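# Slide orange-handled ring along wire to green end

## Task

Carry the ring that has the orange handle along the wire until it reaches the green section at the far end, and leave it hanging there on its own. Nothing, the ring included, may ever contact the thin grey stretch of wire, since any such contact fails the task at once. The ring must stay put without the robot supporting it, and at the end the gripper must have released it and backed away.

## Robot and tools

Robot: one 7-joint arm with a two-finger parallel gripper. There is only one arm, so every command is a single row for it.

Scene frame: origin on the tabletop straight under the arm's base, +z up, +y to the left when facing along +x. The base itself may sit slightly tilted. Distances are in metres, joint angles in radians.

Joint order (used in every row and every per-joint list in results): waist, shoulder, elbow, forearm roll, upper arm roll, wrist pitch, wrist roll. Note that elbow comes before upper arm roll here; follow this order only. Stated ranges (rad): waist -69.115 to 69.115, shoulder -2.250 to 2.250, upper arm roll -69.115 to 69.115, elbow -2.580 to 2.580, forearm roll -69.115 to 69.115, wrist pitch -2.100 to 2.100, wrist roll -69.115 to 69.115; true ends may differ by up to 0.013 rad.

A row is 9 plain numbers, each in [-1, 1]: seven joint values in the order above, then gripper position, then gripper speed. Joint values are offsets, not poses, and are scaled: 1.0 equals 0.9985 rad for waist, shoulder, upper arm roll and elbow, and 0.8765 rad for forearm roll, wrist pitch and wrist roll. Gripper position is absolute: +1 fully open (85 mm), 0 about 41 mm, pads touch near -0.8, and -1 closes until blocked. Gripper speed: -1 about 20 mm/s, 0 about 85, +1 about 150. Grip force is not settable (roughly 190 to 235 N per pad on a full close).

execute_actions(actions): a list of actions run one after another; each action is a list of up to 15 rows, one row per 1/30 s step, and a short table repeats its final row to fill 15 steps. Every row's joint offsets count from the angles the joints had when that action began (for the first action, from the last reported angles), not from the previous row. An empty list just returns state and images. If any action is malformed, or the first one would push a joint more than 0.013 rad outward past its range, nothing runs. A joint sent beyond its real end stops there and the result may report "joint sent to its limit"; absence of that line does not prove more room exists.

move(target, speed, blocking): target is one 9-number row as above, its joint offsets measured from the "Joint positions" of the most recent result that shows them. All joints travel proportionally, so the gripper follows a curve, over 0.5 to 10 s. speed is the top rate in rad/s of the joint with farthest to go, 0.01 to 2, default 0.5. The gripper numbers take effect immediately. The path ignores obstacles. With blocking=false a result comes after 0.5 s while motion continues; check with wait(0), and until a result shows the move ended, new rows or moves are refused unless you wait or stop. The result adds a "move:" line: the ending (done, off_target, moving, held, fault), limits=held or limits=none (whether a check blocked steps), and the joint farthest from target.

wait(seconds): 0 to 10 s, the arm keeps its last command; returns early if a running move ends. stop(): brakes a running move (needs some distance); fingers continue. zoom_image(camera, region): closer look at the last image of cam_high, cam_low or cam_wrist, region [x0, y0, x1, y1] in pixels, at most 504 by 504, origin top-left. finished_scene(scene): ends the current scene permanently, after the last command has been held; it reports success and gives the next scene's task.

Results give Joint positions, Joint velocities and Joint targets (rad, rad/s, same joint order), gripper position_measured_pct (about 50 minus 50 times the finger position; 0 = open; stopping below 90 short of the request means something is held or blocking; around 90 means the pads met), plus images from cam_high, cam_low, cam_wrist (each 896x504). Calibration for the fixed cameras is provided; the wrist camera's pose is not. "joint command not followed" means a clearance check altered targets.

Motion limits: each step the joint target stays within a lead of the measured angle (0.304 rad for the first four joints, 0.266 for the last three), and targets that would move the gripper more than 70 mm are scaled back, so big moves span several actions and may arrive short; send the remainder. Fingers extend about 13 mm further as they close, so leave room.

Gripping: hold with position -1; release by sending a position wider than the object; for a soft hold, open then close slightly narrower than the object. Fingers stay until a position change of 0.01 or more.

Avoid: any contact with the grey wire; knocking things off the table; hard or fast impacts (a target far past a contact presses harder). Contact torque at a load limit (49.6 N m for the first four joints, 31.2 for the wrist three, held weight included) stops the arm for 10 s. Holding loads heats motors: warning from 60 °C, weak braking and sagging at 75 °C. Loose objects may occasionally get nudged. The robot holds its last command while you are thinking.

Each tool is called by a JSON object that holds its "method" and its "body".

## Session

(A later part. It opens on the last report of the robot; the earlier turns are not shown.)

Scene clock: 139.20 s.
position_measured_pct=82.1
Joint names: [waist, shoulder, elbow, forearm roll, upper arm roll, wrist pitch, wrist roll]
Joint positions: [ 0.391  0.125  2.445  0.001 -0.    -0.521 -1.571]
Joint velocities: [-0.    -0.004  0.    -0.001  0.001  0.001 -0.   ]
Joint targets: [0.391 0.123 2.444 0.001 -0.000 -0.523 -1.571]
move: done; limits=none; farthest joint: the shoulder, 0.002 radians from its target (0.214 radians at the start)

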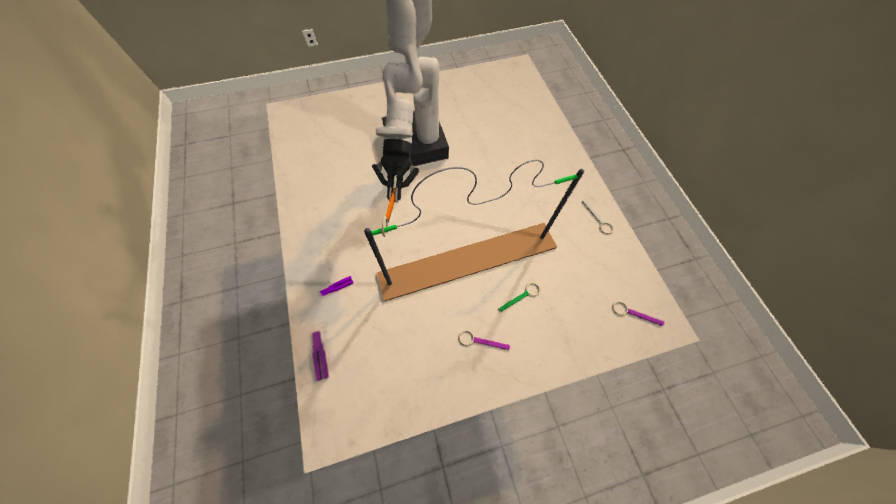

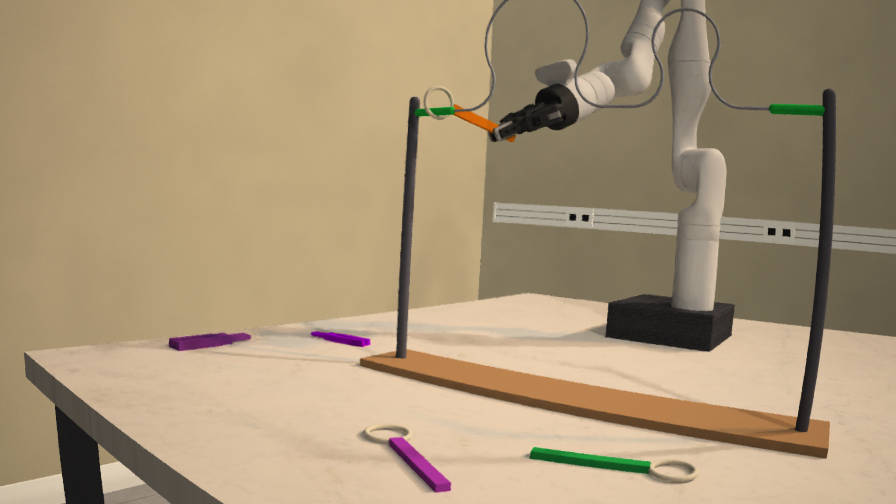

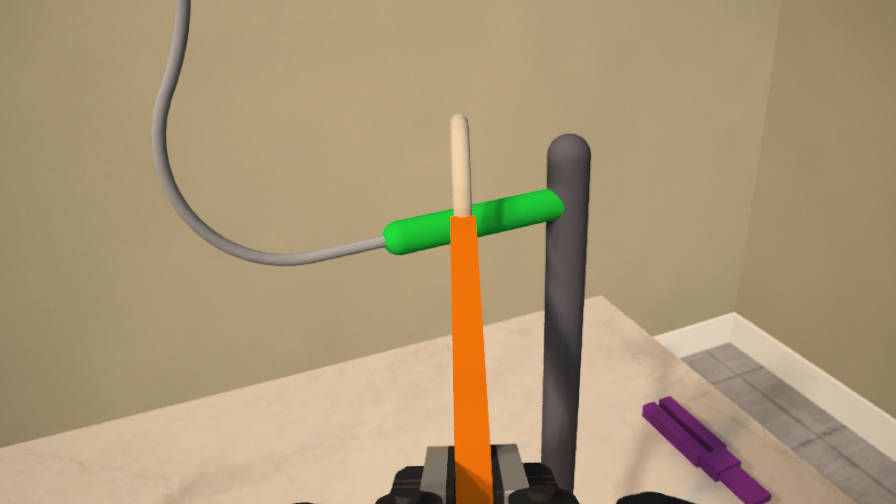

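{"method": "move", "body": {"target": [0,-0.101,-0.062,0,0,0.137,0,-0.665,-1], "speed": 0.15}}

{"method": "move", "body": {"target": [0,-0.041,-0.096,0,0,0.151,0,-0.665,-1], "speed": 0.15}}

{"method": "zoom_image", "body": {"camera": "cam_low", "region": [390,0,558,150]}}

Scene clock: 149.97 s.
position_measured_pct=82.1
Joint names: [waist, shoulder, elbow, forearm roll, upper arm roll, wrist pitch, wrist roll]
Joint positions: [ 0.391  0.027  2.386  0.001 -0.    -0.399 -1.571]
Joint velocities: [ 0.    -0.004 -0.    -0.001 -0.     0.001  0.   ]
Joint targets: [0.391 0.024 2.383 0.001 -0.000 -0.401 -1.571]
move: done; limits=none; farthest joint: the shoulder, 0.003 radians from its target (0.101 radians at the start)

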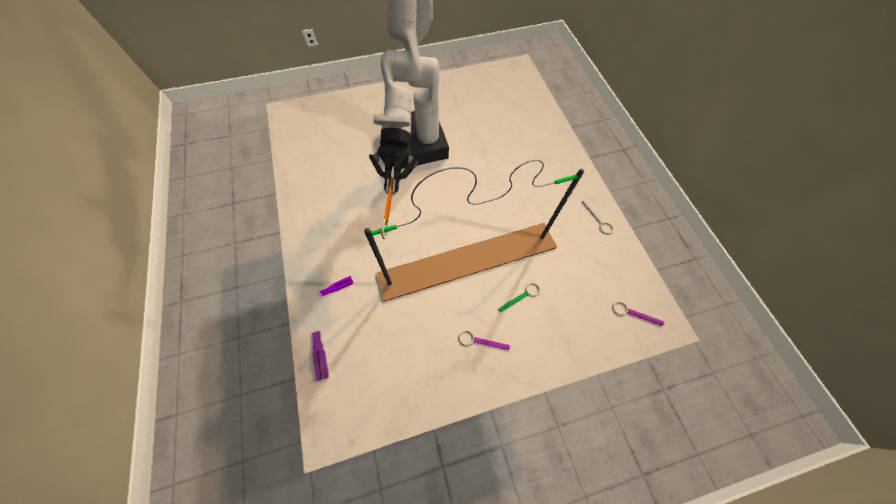

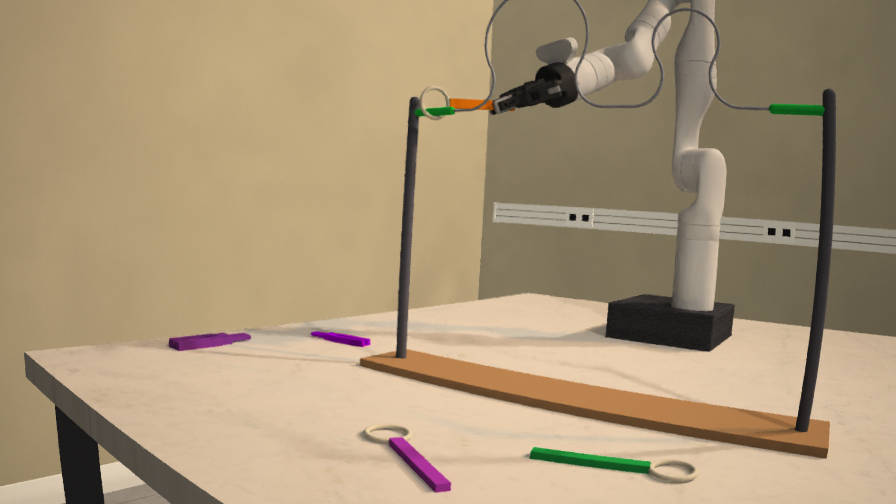

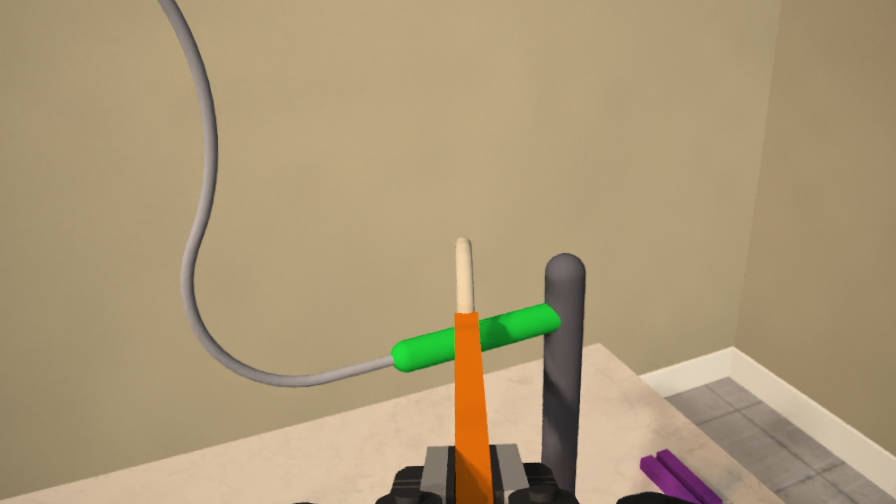

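Scene clock: 151.27 s.
position_measured_pct=82.1
Joint names: [waist, shoulder, elbow, forearm roll, upper arm roll, wrist pitch, wrist roll]
Joint positions: [ 0.391 -0.011  2.293  0.001  0.    -0.263 -1.571]
Joint velocities: [ 0.    -0.     0.001  0.     0.     0.002  0.001]
Joint targets: [0.391 -0.014 2.290 0.001 -0.000 -0.266 -1.571]
move: done; limits=none; farthest joint: the shoulder, 0.003 radians from its target (0.041 radians at the start)

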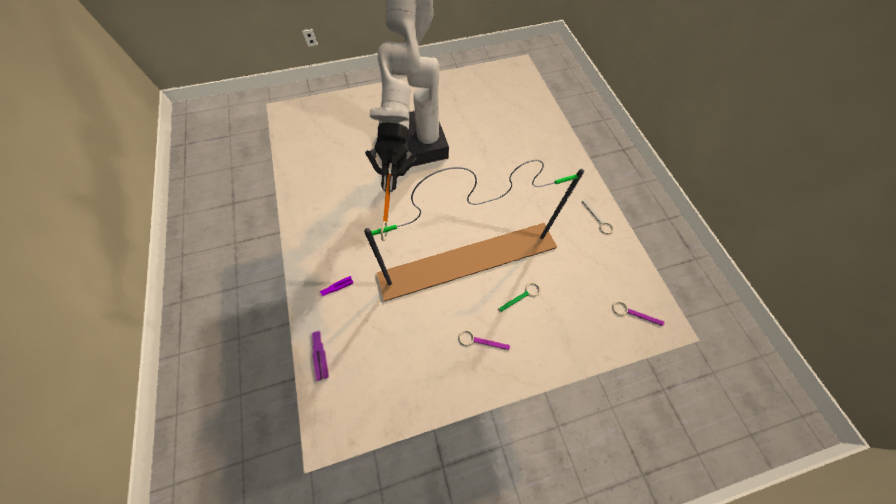

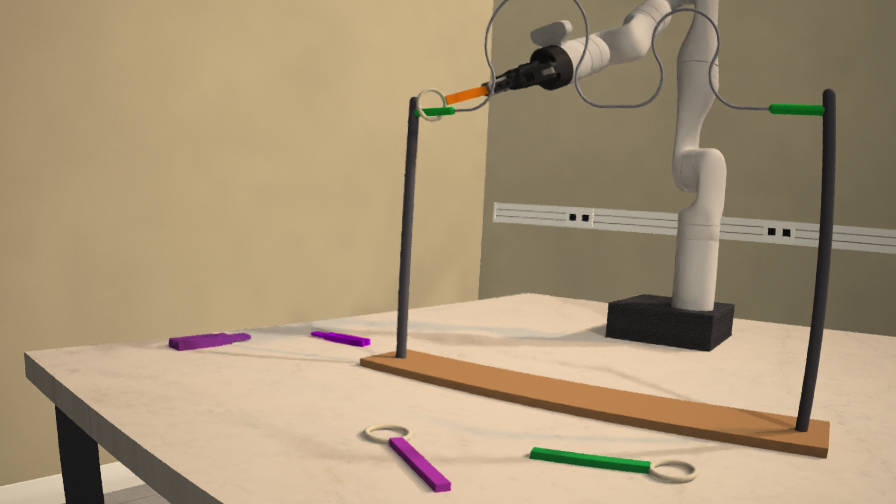

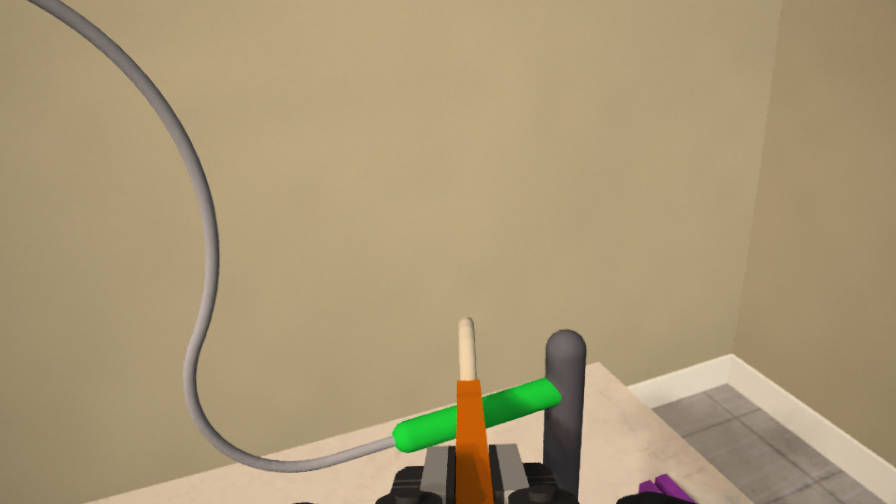

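Region (390, 0, 558, 150) of cam_low's 896x504 image, scaled by 3.000, with more detail than that image has; it fills the top 450 rows of this view, and the rest is white.

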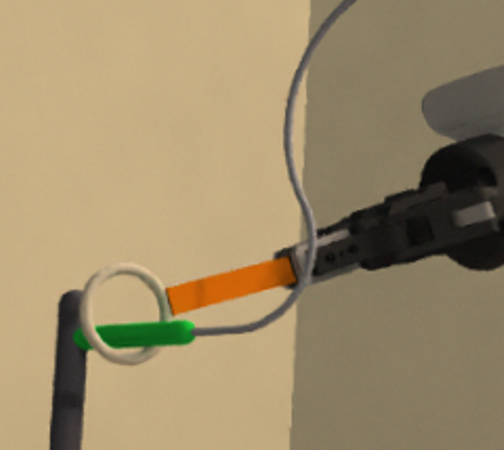

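{"method": "move", "body": {"target": [0,-0.025,0,0,0,0,0,-0.665,-1], "speed": 0.05}}

Scene clock: 156.17 s.
position_measured_pct=82.1
Joint names: [waist, shoulder, elbow, forearm roll, upper arm roll, wrist pitch, wrist roll]
Joint positions: [ 0.392 -0.032  2.296  0.     0.001 -0.26  -1.571]
Joint velocities: [-0.    -0.004 -0.001  0.    -0.001 -0.    -0.   ]
Joint targets: [0.391 -0.036 2.293 0.001 0.000 -0.263 -1.571]
move: done; limits=none; farthest joint: the shoulder, 0.004 radians from its target (0.025 radians at the start)

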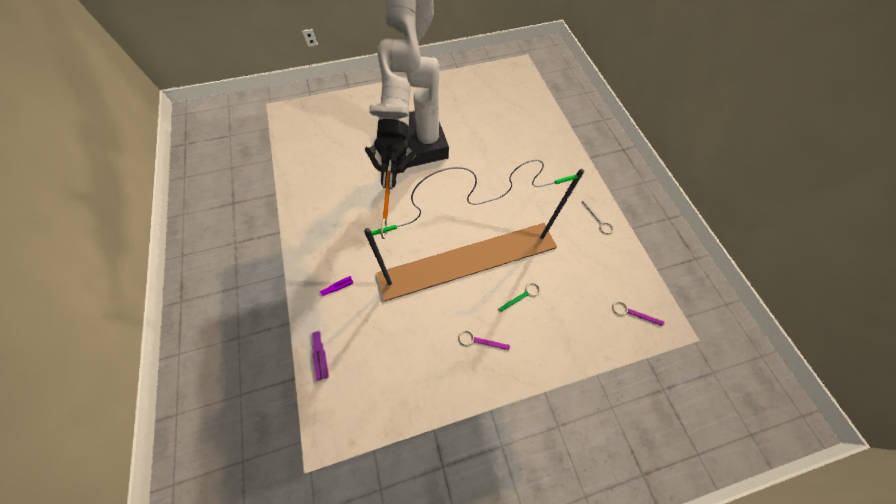

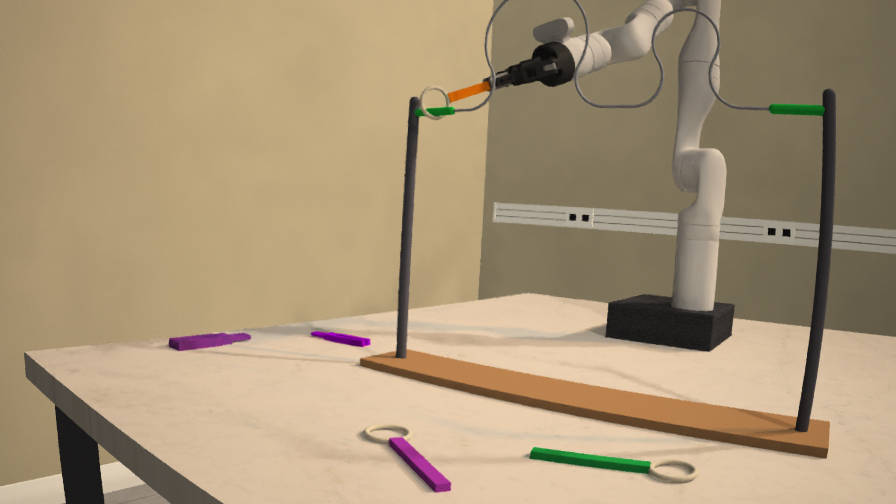

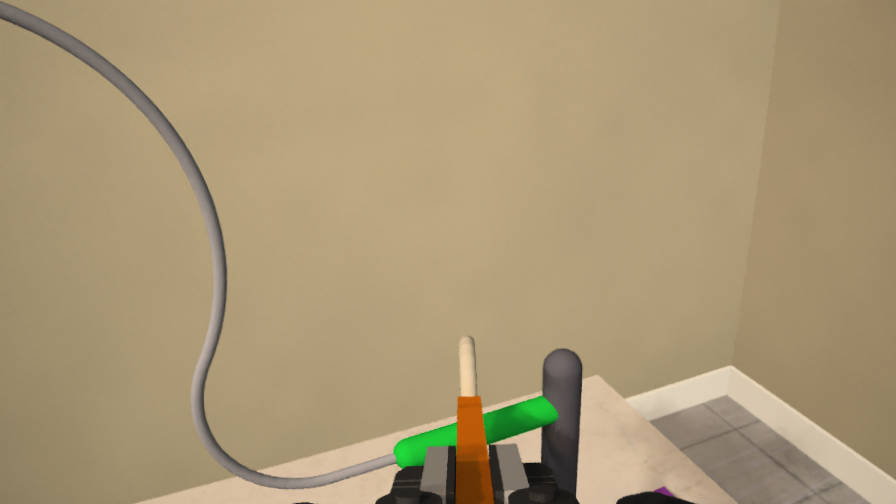

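{"method": "move", "body": {"target": [0,0.0143,0.0335,0,-0.001,-0.051,0,-1,-1], "speed": 0.08}}

{"method": "zoom_image", "body": {"camera": "cam_low", "region": [400,60,500,140]}}

{"method": "zoom_image", "body": {"camera": "cam_high", "region": [355,190,435,250]}}

Scene clock: 164.33 s.
position_measured_pct=84.1
Joint names: [waist, shoulder, elbow, forearm roll, upper arm roll, wrist pitch, wrist roll]
Joint positions: [ 0.392 -0.018  2.329  0.    -0.    -0.305 -1.571]
Joint velocities: [-0.     0.001  0.     0.    -0.001 -0.002 -0.   ]
Joint targets: [0.392 -0.018 2.329 0.000 -0.000 -0.305 -1.571]
move: done; limits=none; farthest joint: the waist, 0.000 radians from its target (0.000 radians at the start)

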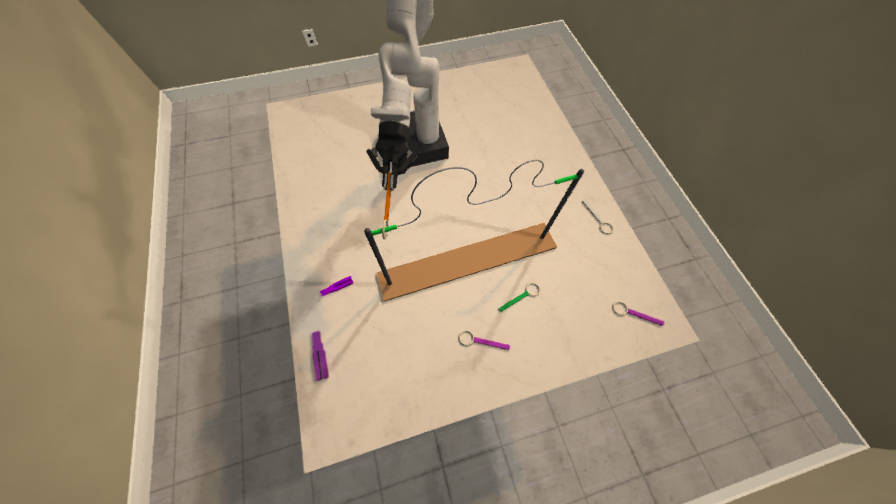

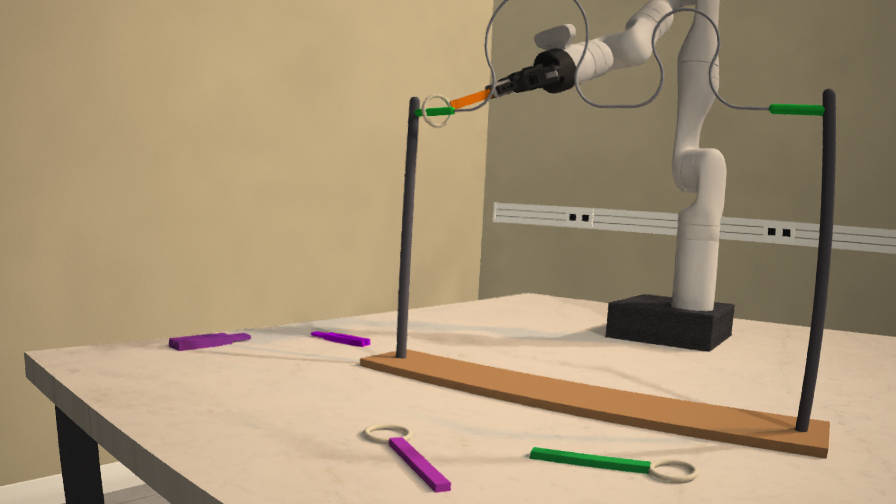

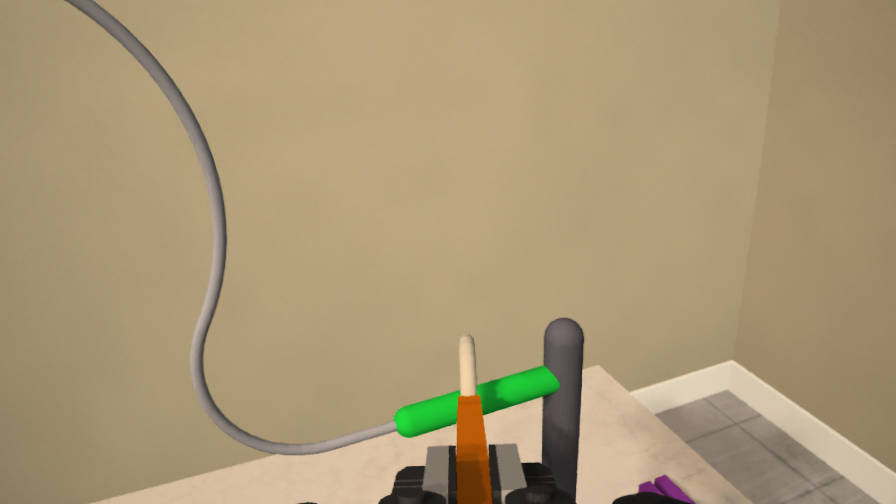

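Region (400, 60, 500, 140) of cam_low's 896x504 image, scaled by 5.040, with more detail than that image has; it fills the top 403 rows of this view, and the rest is white.

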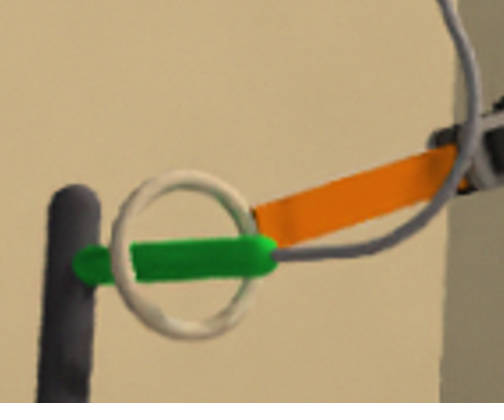

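Region (355, 190, 435, 250) of cam_high's 896x504 image, scaled by 6.300, with more detail than that image has; it fills the top 378 rows of this view, and the rest is white.

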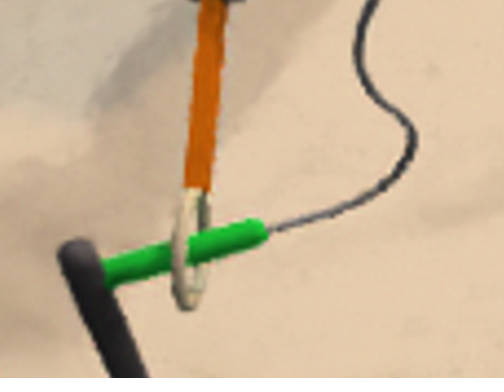

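{"method": "move", "body": {"target": [-0.0807,-0.0534,0.0563,0,0,-0.002,0,-1,-1], "speed": 0.12}}

{"method": "zoom_image", "body": {"camera": "cam_low", "region": [420,60,520,140]}}

{"method": "zoom_image", "body": {"camera": "cam_high", "region": [365,190,445,250]}}

Scene clock: 183.83 s.
position_measured_pct=84.1
Joint names: [waist, shoulder, elbow, forearm roll, upper arm roll, wrist pitch, wrist roll]
Joint positions: [ 0.311 -0.071  2.385  0.    -0.    -0.307 -1.571]
Joint velocities: [-0.003 -0.004  0.     0.001 -0.001 -0.    -0.   ]
Joint targets: [0.311 -0.071 2.385 0.000 -0.000 -0.307 -1.571]
move: done; limits=none; farthest joint: the waist, 0.000 radians from its target (0.080 radians at the start)

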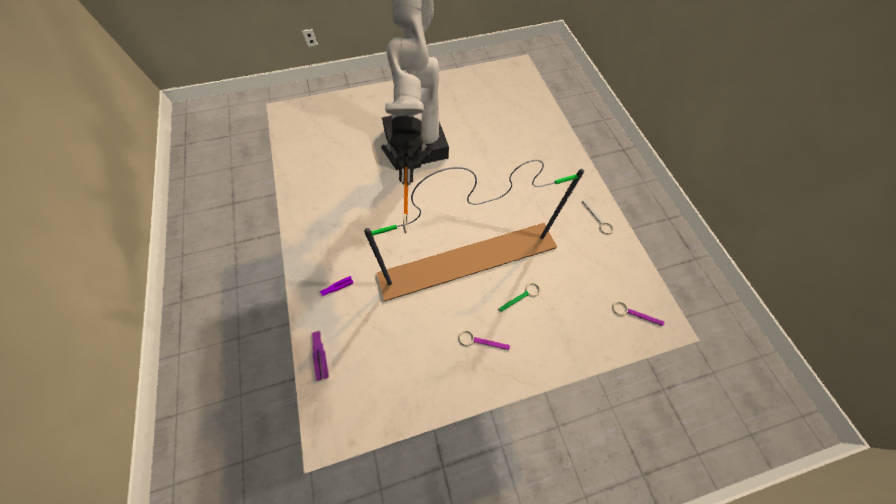

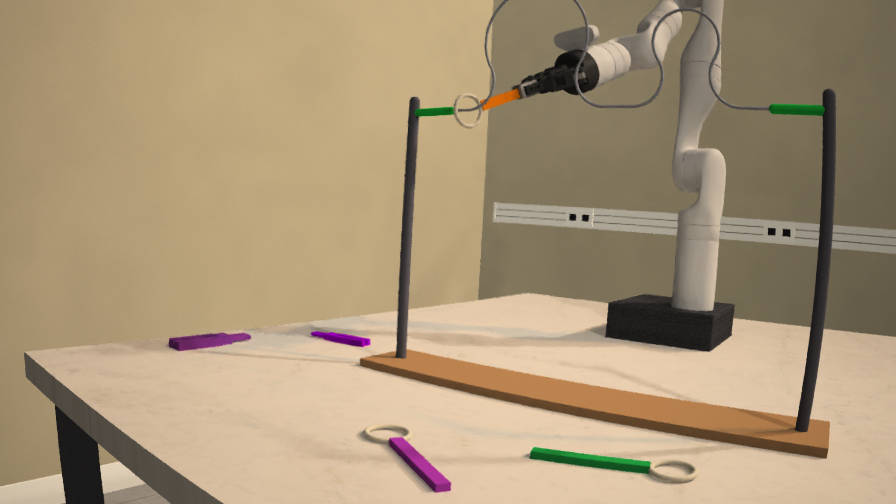

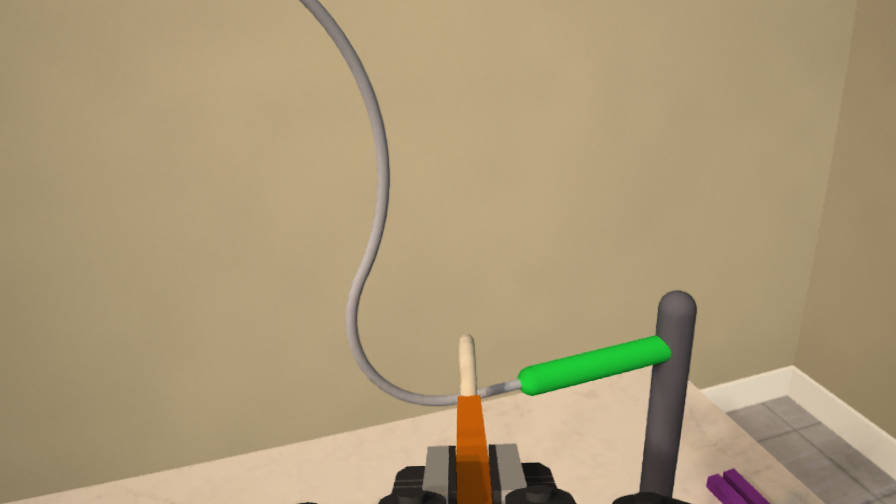

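Region (420, 60, 520, 140) of cam_low's 896x504 image, scaled by 5.040, with more detail than that image has; it fills the top 403 rows of this view, and the rest is white.

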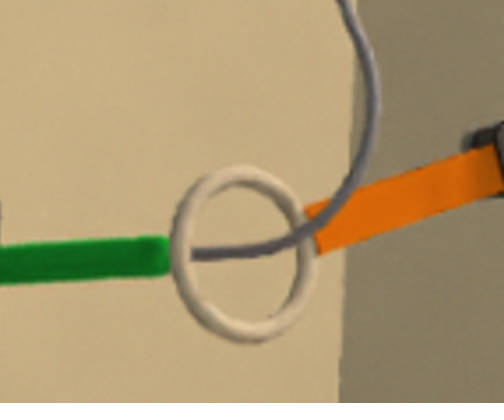

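Region (365, 190, 445, 250) of cam_high's 896x504 image, scaled by 6.300, with more detail than that image has; it fills the top 378 rows of this view, and the rest is white.

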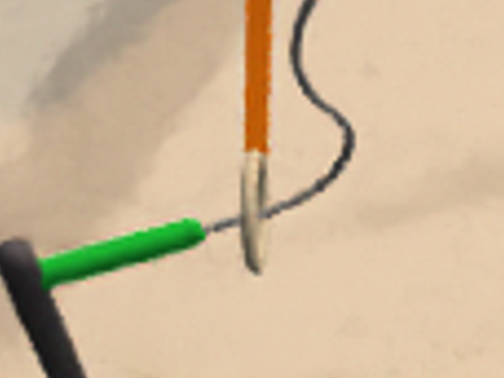

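{"method": "move", "body": {"target": [-0.045,-0.0477,-0.0043,0,0,0.0593,-0.667,-1,-1], "speed": 0.8}}

{"method": "move", "body": {"target": [-0.0222,-0.0595,-0.0488,0,0,0.1233,-0.906,-1,-1], "speed": 0.9}}

{"method": "zoom_image", "body": {"camera": "cam_low", "region": [440,40,540,120]}}

{"method": "zoom_image", "body": {"camera": "cam_high", "region": [380,175,460,235]}}

Scene clock: 198.23 s.
position_measured_pct=84.1
Joint names: [waist, shoulder, elbow, forearm roll, upper arm roll, wrist pitch, wrist roll]
Joint positions: [ 0.266 -0.119  2.381  0.    -0.    -0.255 -2.156]
Joint velocities: [-0.001  0.001 -0.001  0.     0.    -0.    -0.001]
Joint targets: [0.266 -0.119 2.381 0.000 -0.000 -0.255 -2.156]
move: done; limits=none; farthest joint: the waist, 0.000 radians from its target (0.045 radians at the start)

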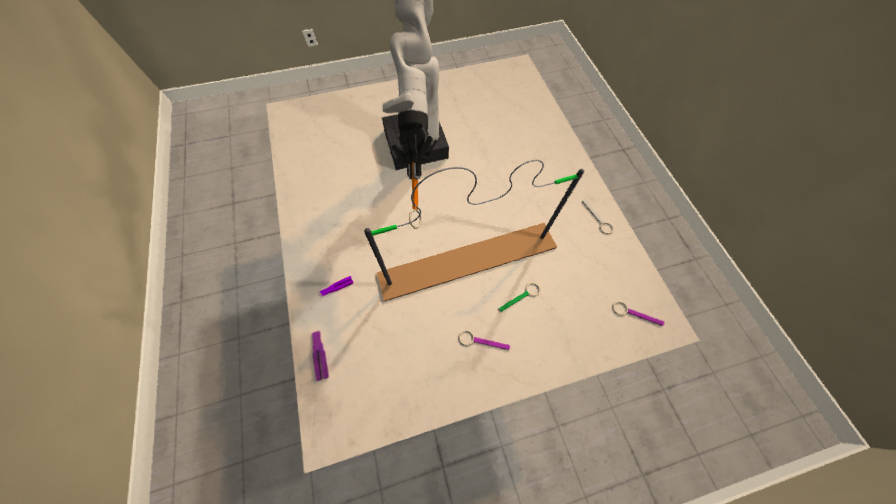

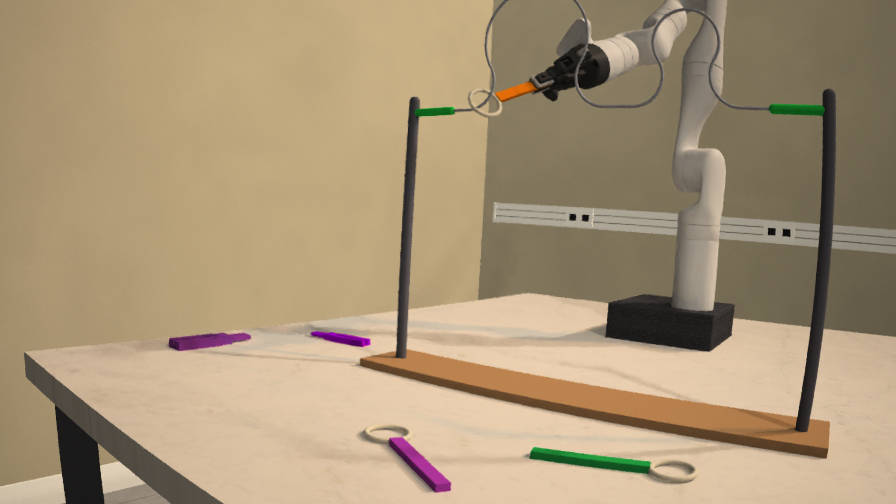

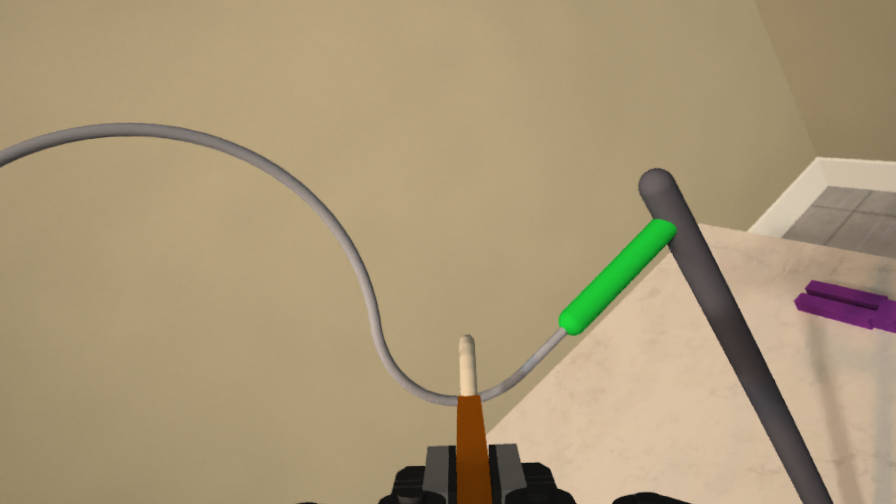

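Scene clock: 199.73 s.
position_measured_pct=84.1
Joint names: [waist, shoulder, elbow, forearm roll, upper arm roll, wrist pitch, wrist roll]
Joint positions: [ 0.244 -0.178  2.332  0.    -0.    -0.147 -2.95 ]
Joint velocities: [-0.    -0.001 -0.     0.     0.001  0.    -0.001]
Joint targets: [0.244 -0.178 2.332 0.000 -0.000 -0.147 -2.950]
move: done; limits=none; farthest joint: the waist, 0.000 radians from its target (0.023 radians at the start)

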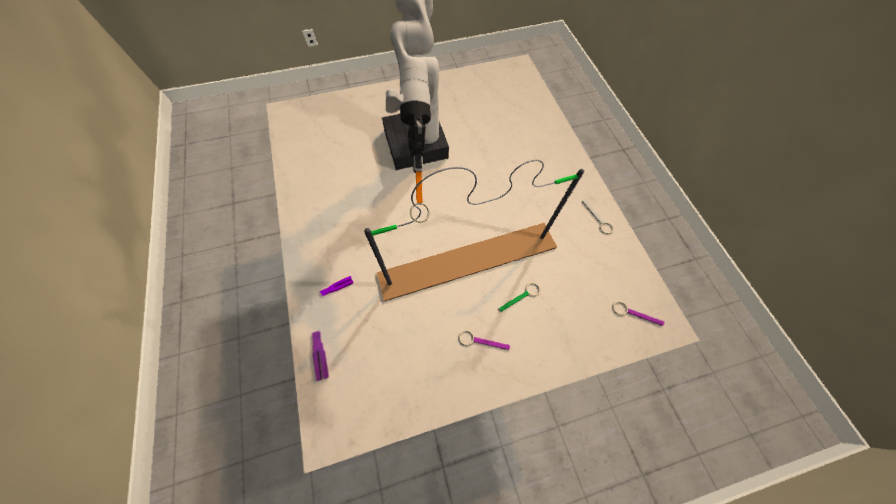

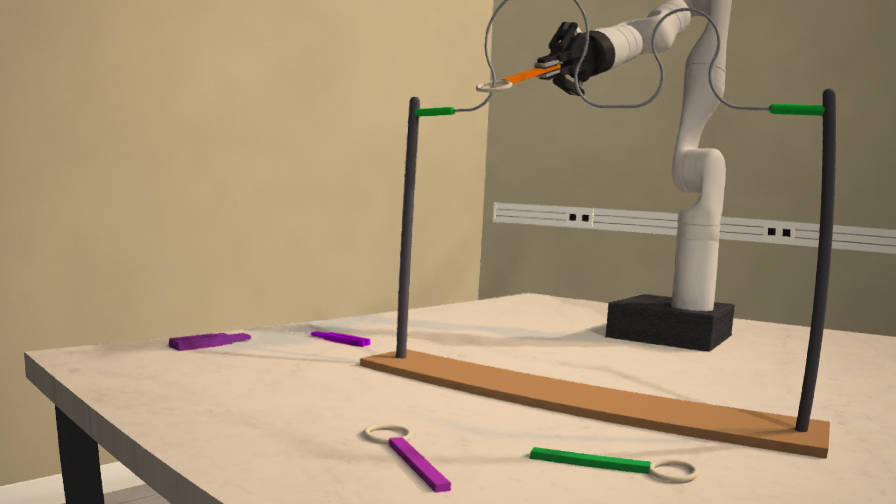

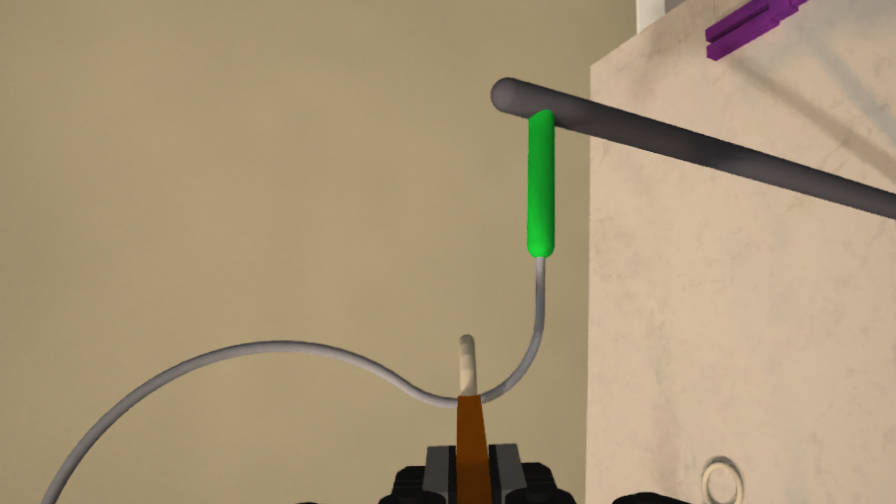

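Region (440, 40, 540, 120) of cam_low's 896x504 image, scaled by 5.040, with more detail than that image has; it fills the top 403 rows of this view, and the rest is white.

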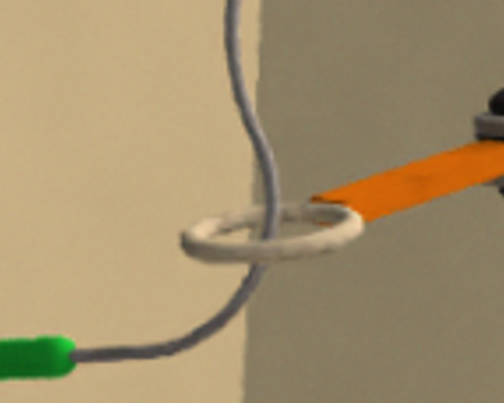

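Region (380, 175, 460, 235) of cam_high's 896x504 image, scaled by 6.300, with more detail than that image has; it fills the top 378 rows of this view, and the rest is white.

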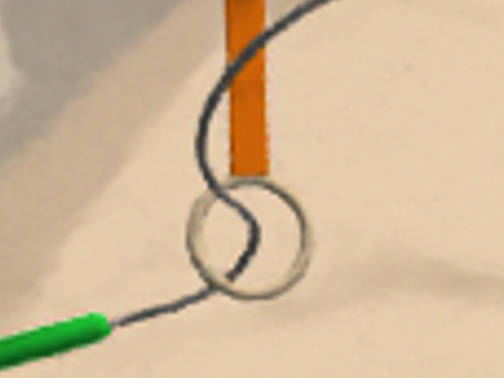

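{"method": "move", "body": {"target": [0.0046,-0.0335,-0.0761,0,0,0.125,-0.593,-1,-1], "speed": 0.8}}

{"method": "move", "body": {"target": [0.0166,-0.0354,-0.1097,0,0,0.1653,0.376,-1,-1], "speed": 0.5}}

{"method": "zoom_image", "body": {"camera": "cam_low", "region": [440,0,540,80]}}

{"method": "zoom_image", "body": {"camera": "cam_high", "region": [380,160,460,220]}}

Scene clock: 211.87 s.
position_measured_pct=84.1
Joint names: [waist, shoulder, elbow, forearm roll, upper arm roll, wrist pitch, wrist roll]
Joint positions: [ 0.249 -0.212  2.256  0.    -0.    -0.037 -3.469]
Joint velocities: [ 0.    -0.003 -0.    -0.001 -0.001  0.    -0.   ]
Joint targets: [0.249 -0.212 2.256 0.000 -0.000 -0.037 -3.470]
move: done; limits=none; farthest joint: the waist, 0.000 radians from its target (0.004 radians at the start)

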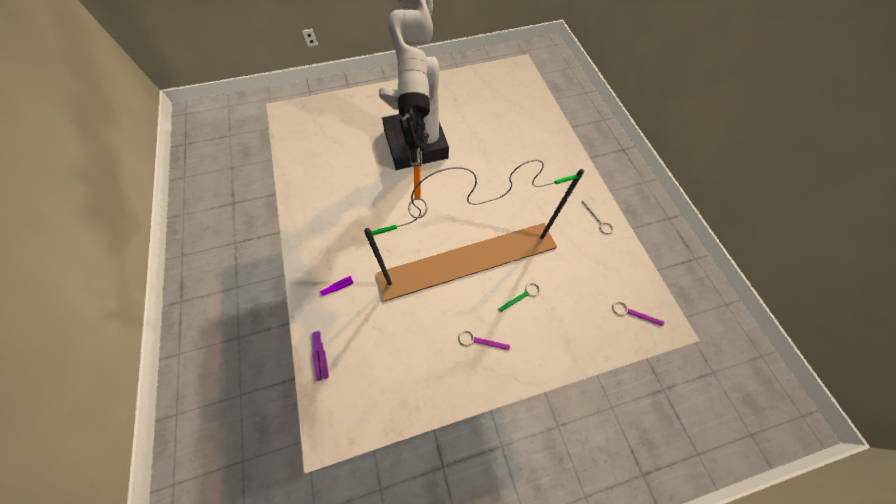

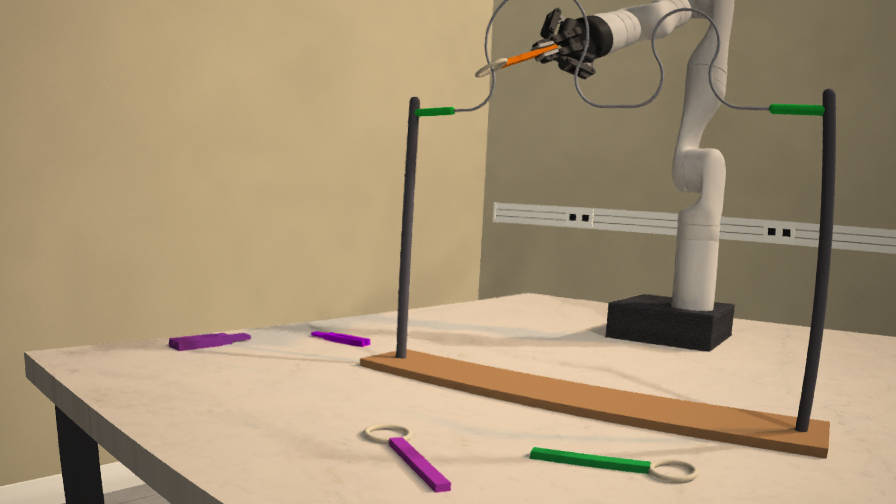

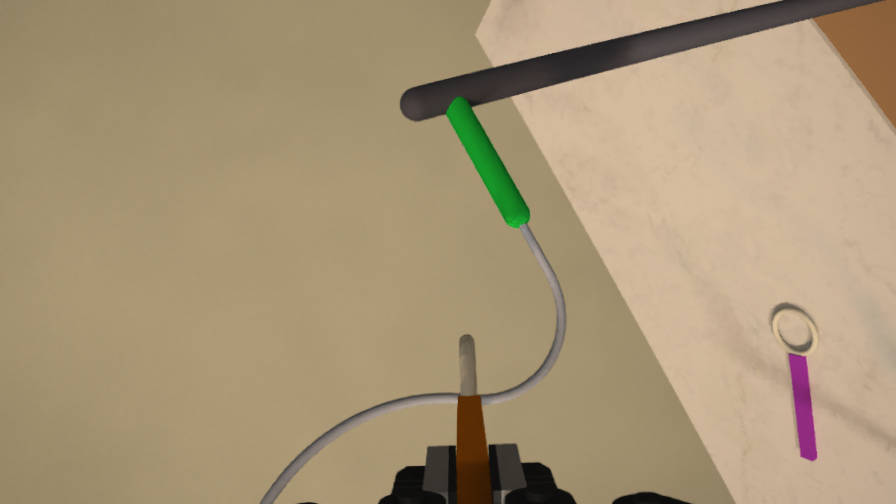

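Scene clock: 213.03 s.
position_measured_pct=84.1
Joint names: [waist, shoulder, elbow, forearm roll, upper arm roll, wrist pitch, wrist roll]
Joint positions: [ 0.265 -0.247  2.147  0.    -0.     0.108 -3.14 ]
Joint velocities: [ 0.     0.002 -0.001 -0.     0.     0.001  0.002]
Joint targets: [0.265 -0.247 2.147 0.000 -0.000 0.108 -3.140]
move: done; limits=none; farthest joint: the shoulder, 0.001 radians from its target (0.036 radians at the start)

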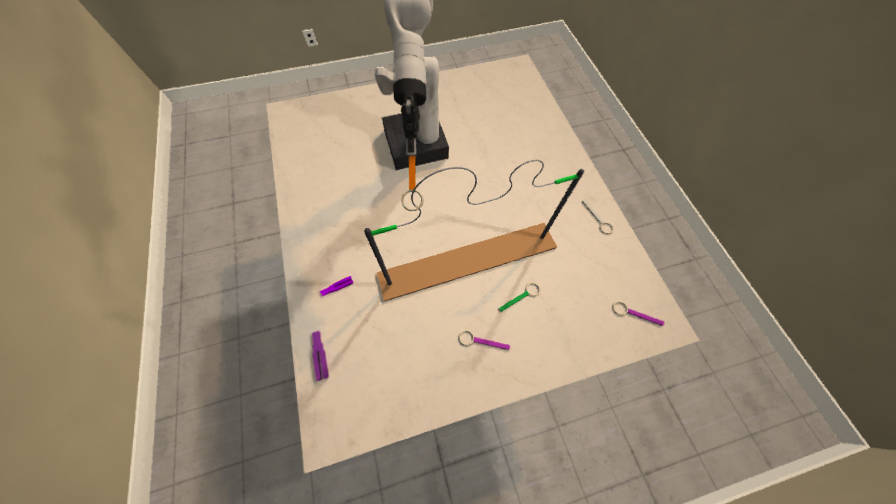

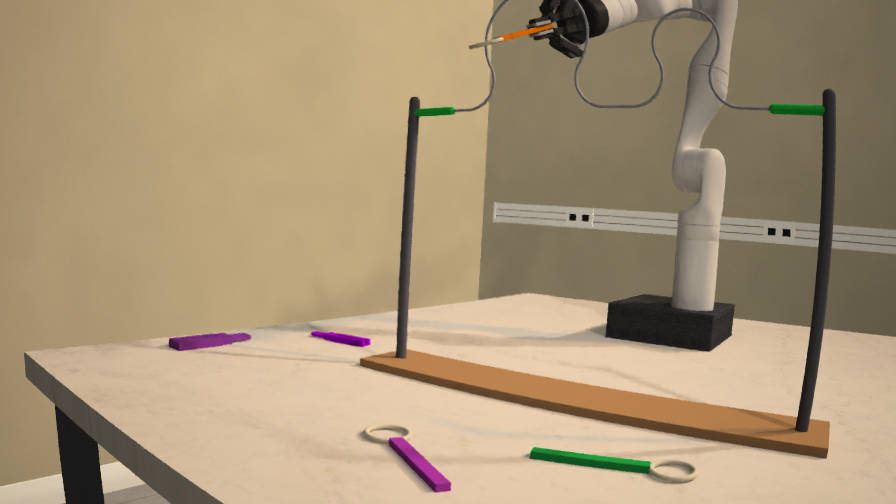

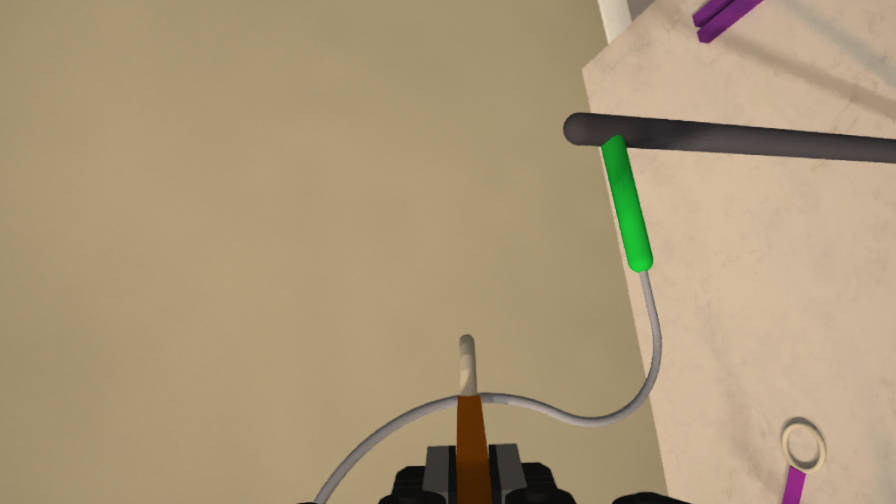

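Region (440, 0, 540, 80) of cam_low's 896x504 image, scaled by 5.040, with more detail than that image has; it fills the top 403 rows of this view, and the rest is white.

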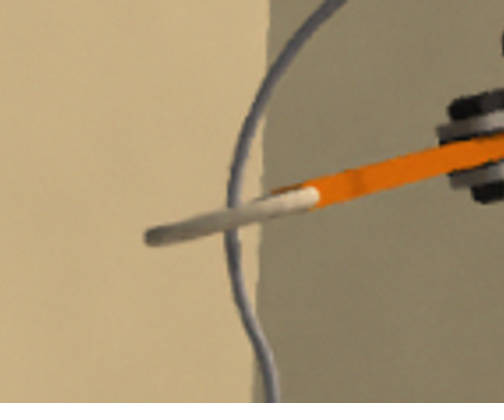

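Region (380, 160, 460, 220) of cam_high's 896x504 image, scaled by 6.300, with more detail than that image has; it fills the top 378 rows of this view, and the rest is white.

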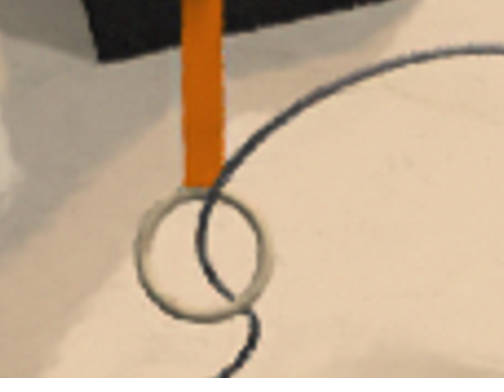

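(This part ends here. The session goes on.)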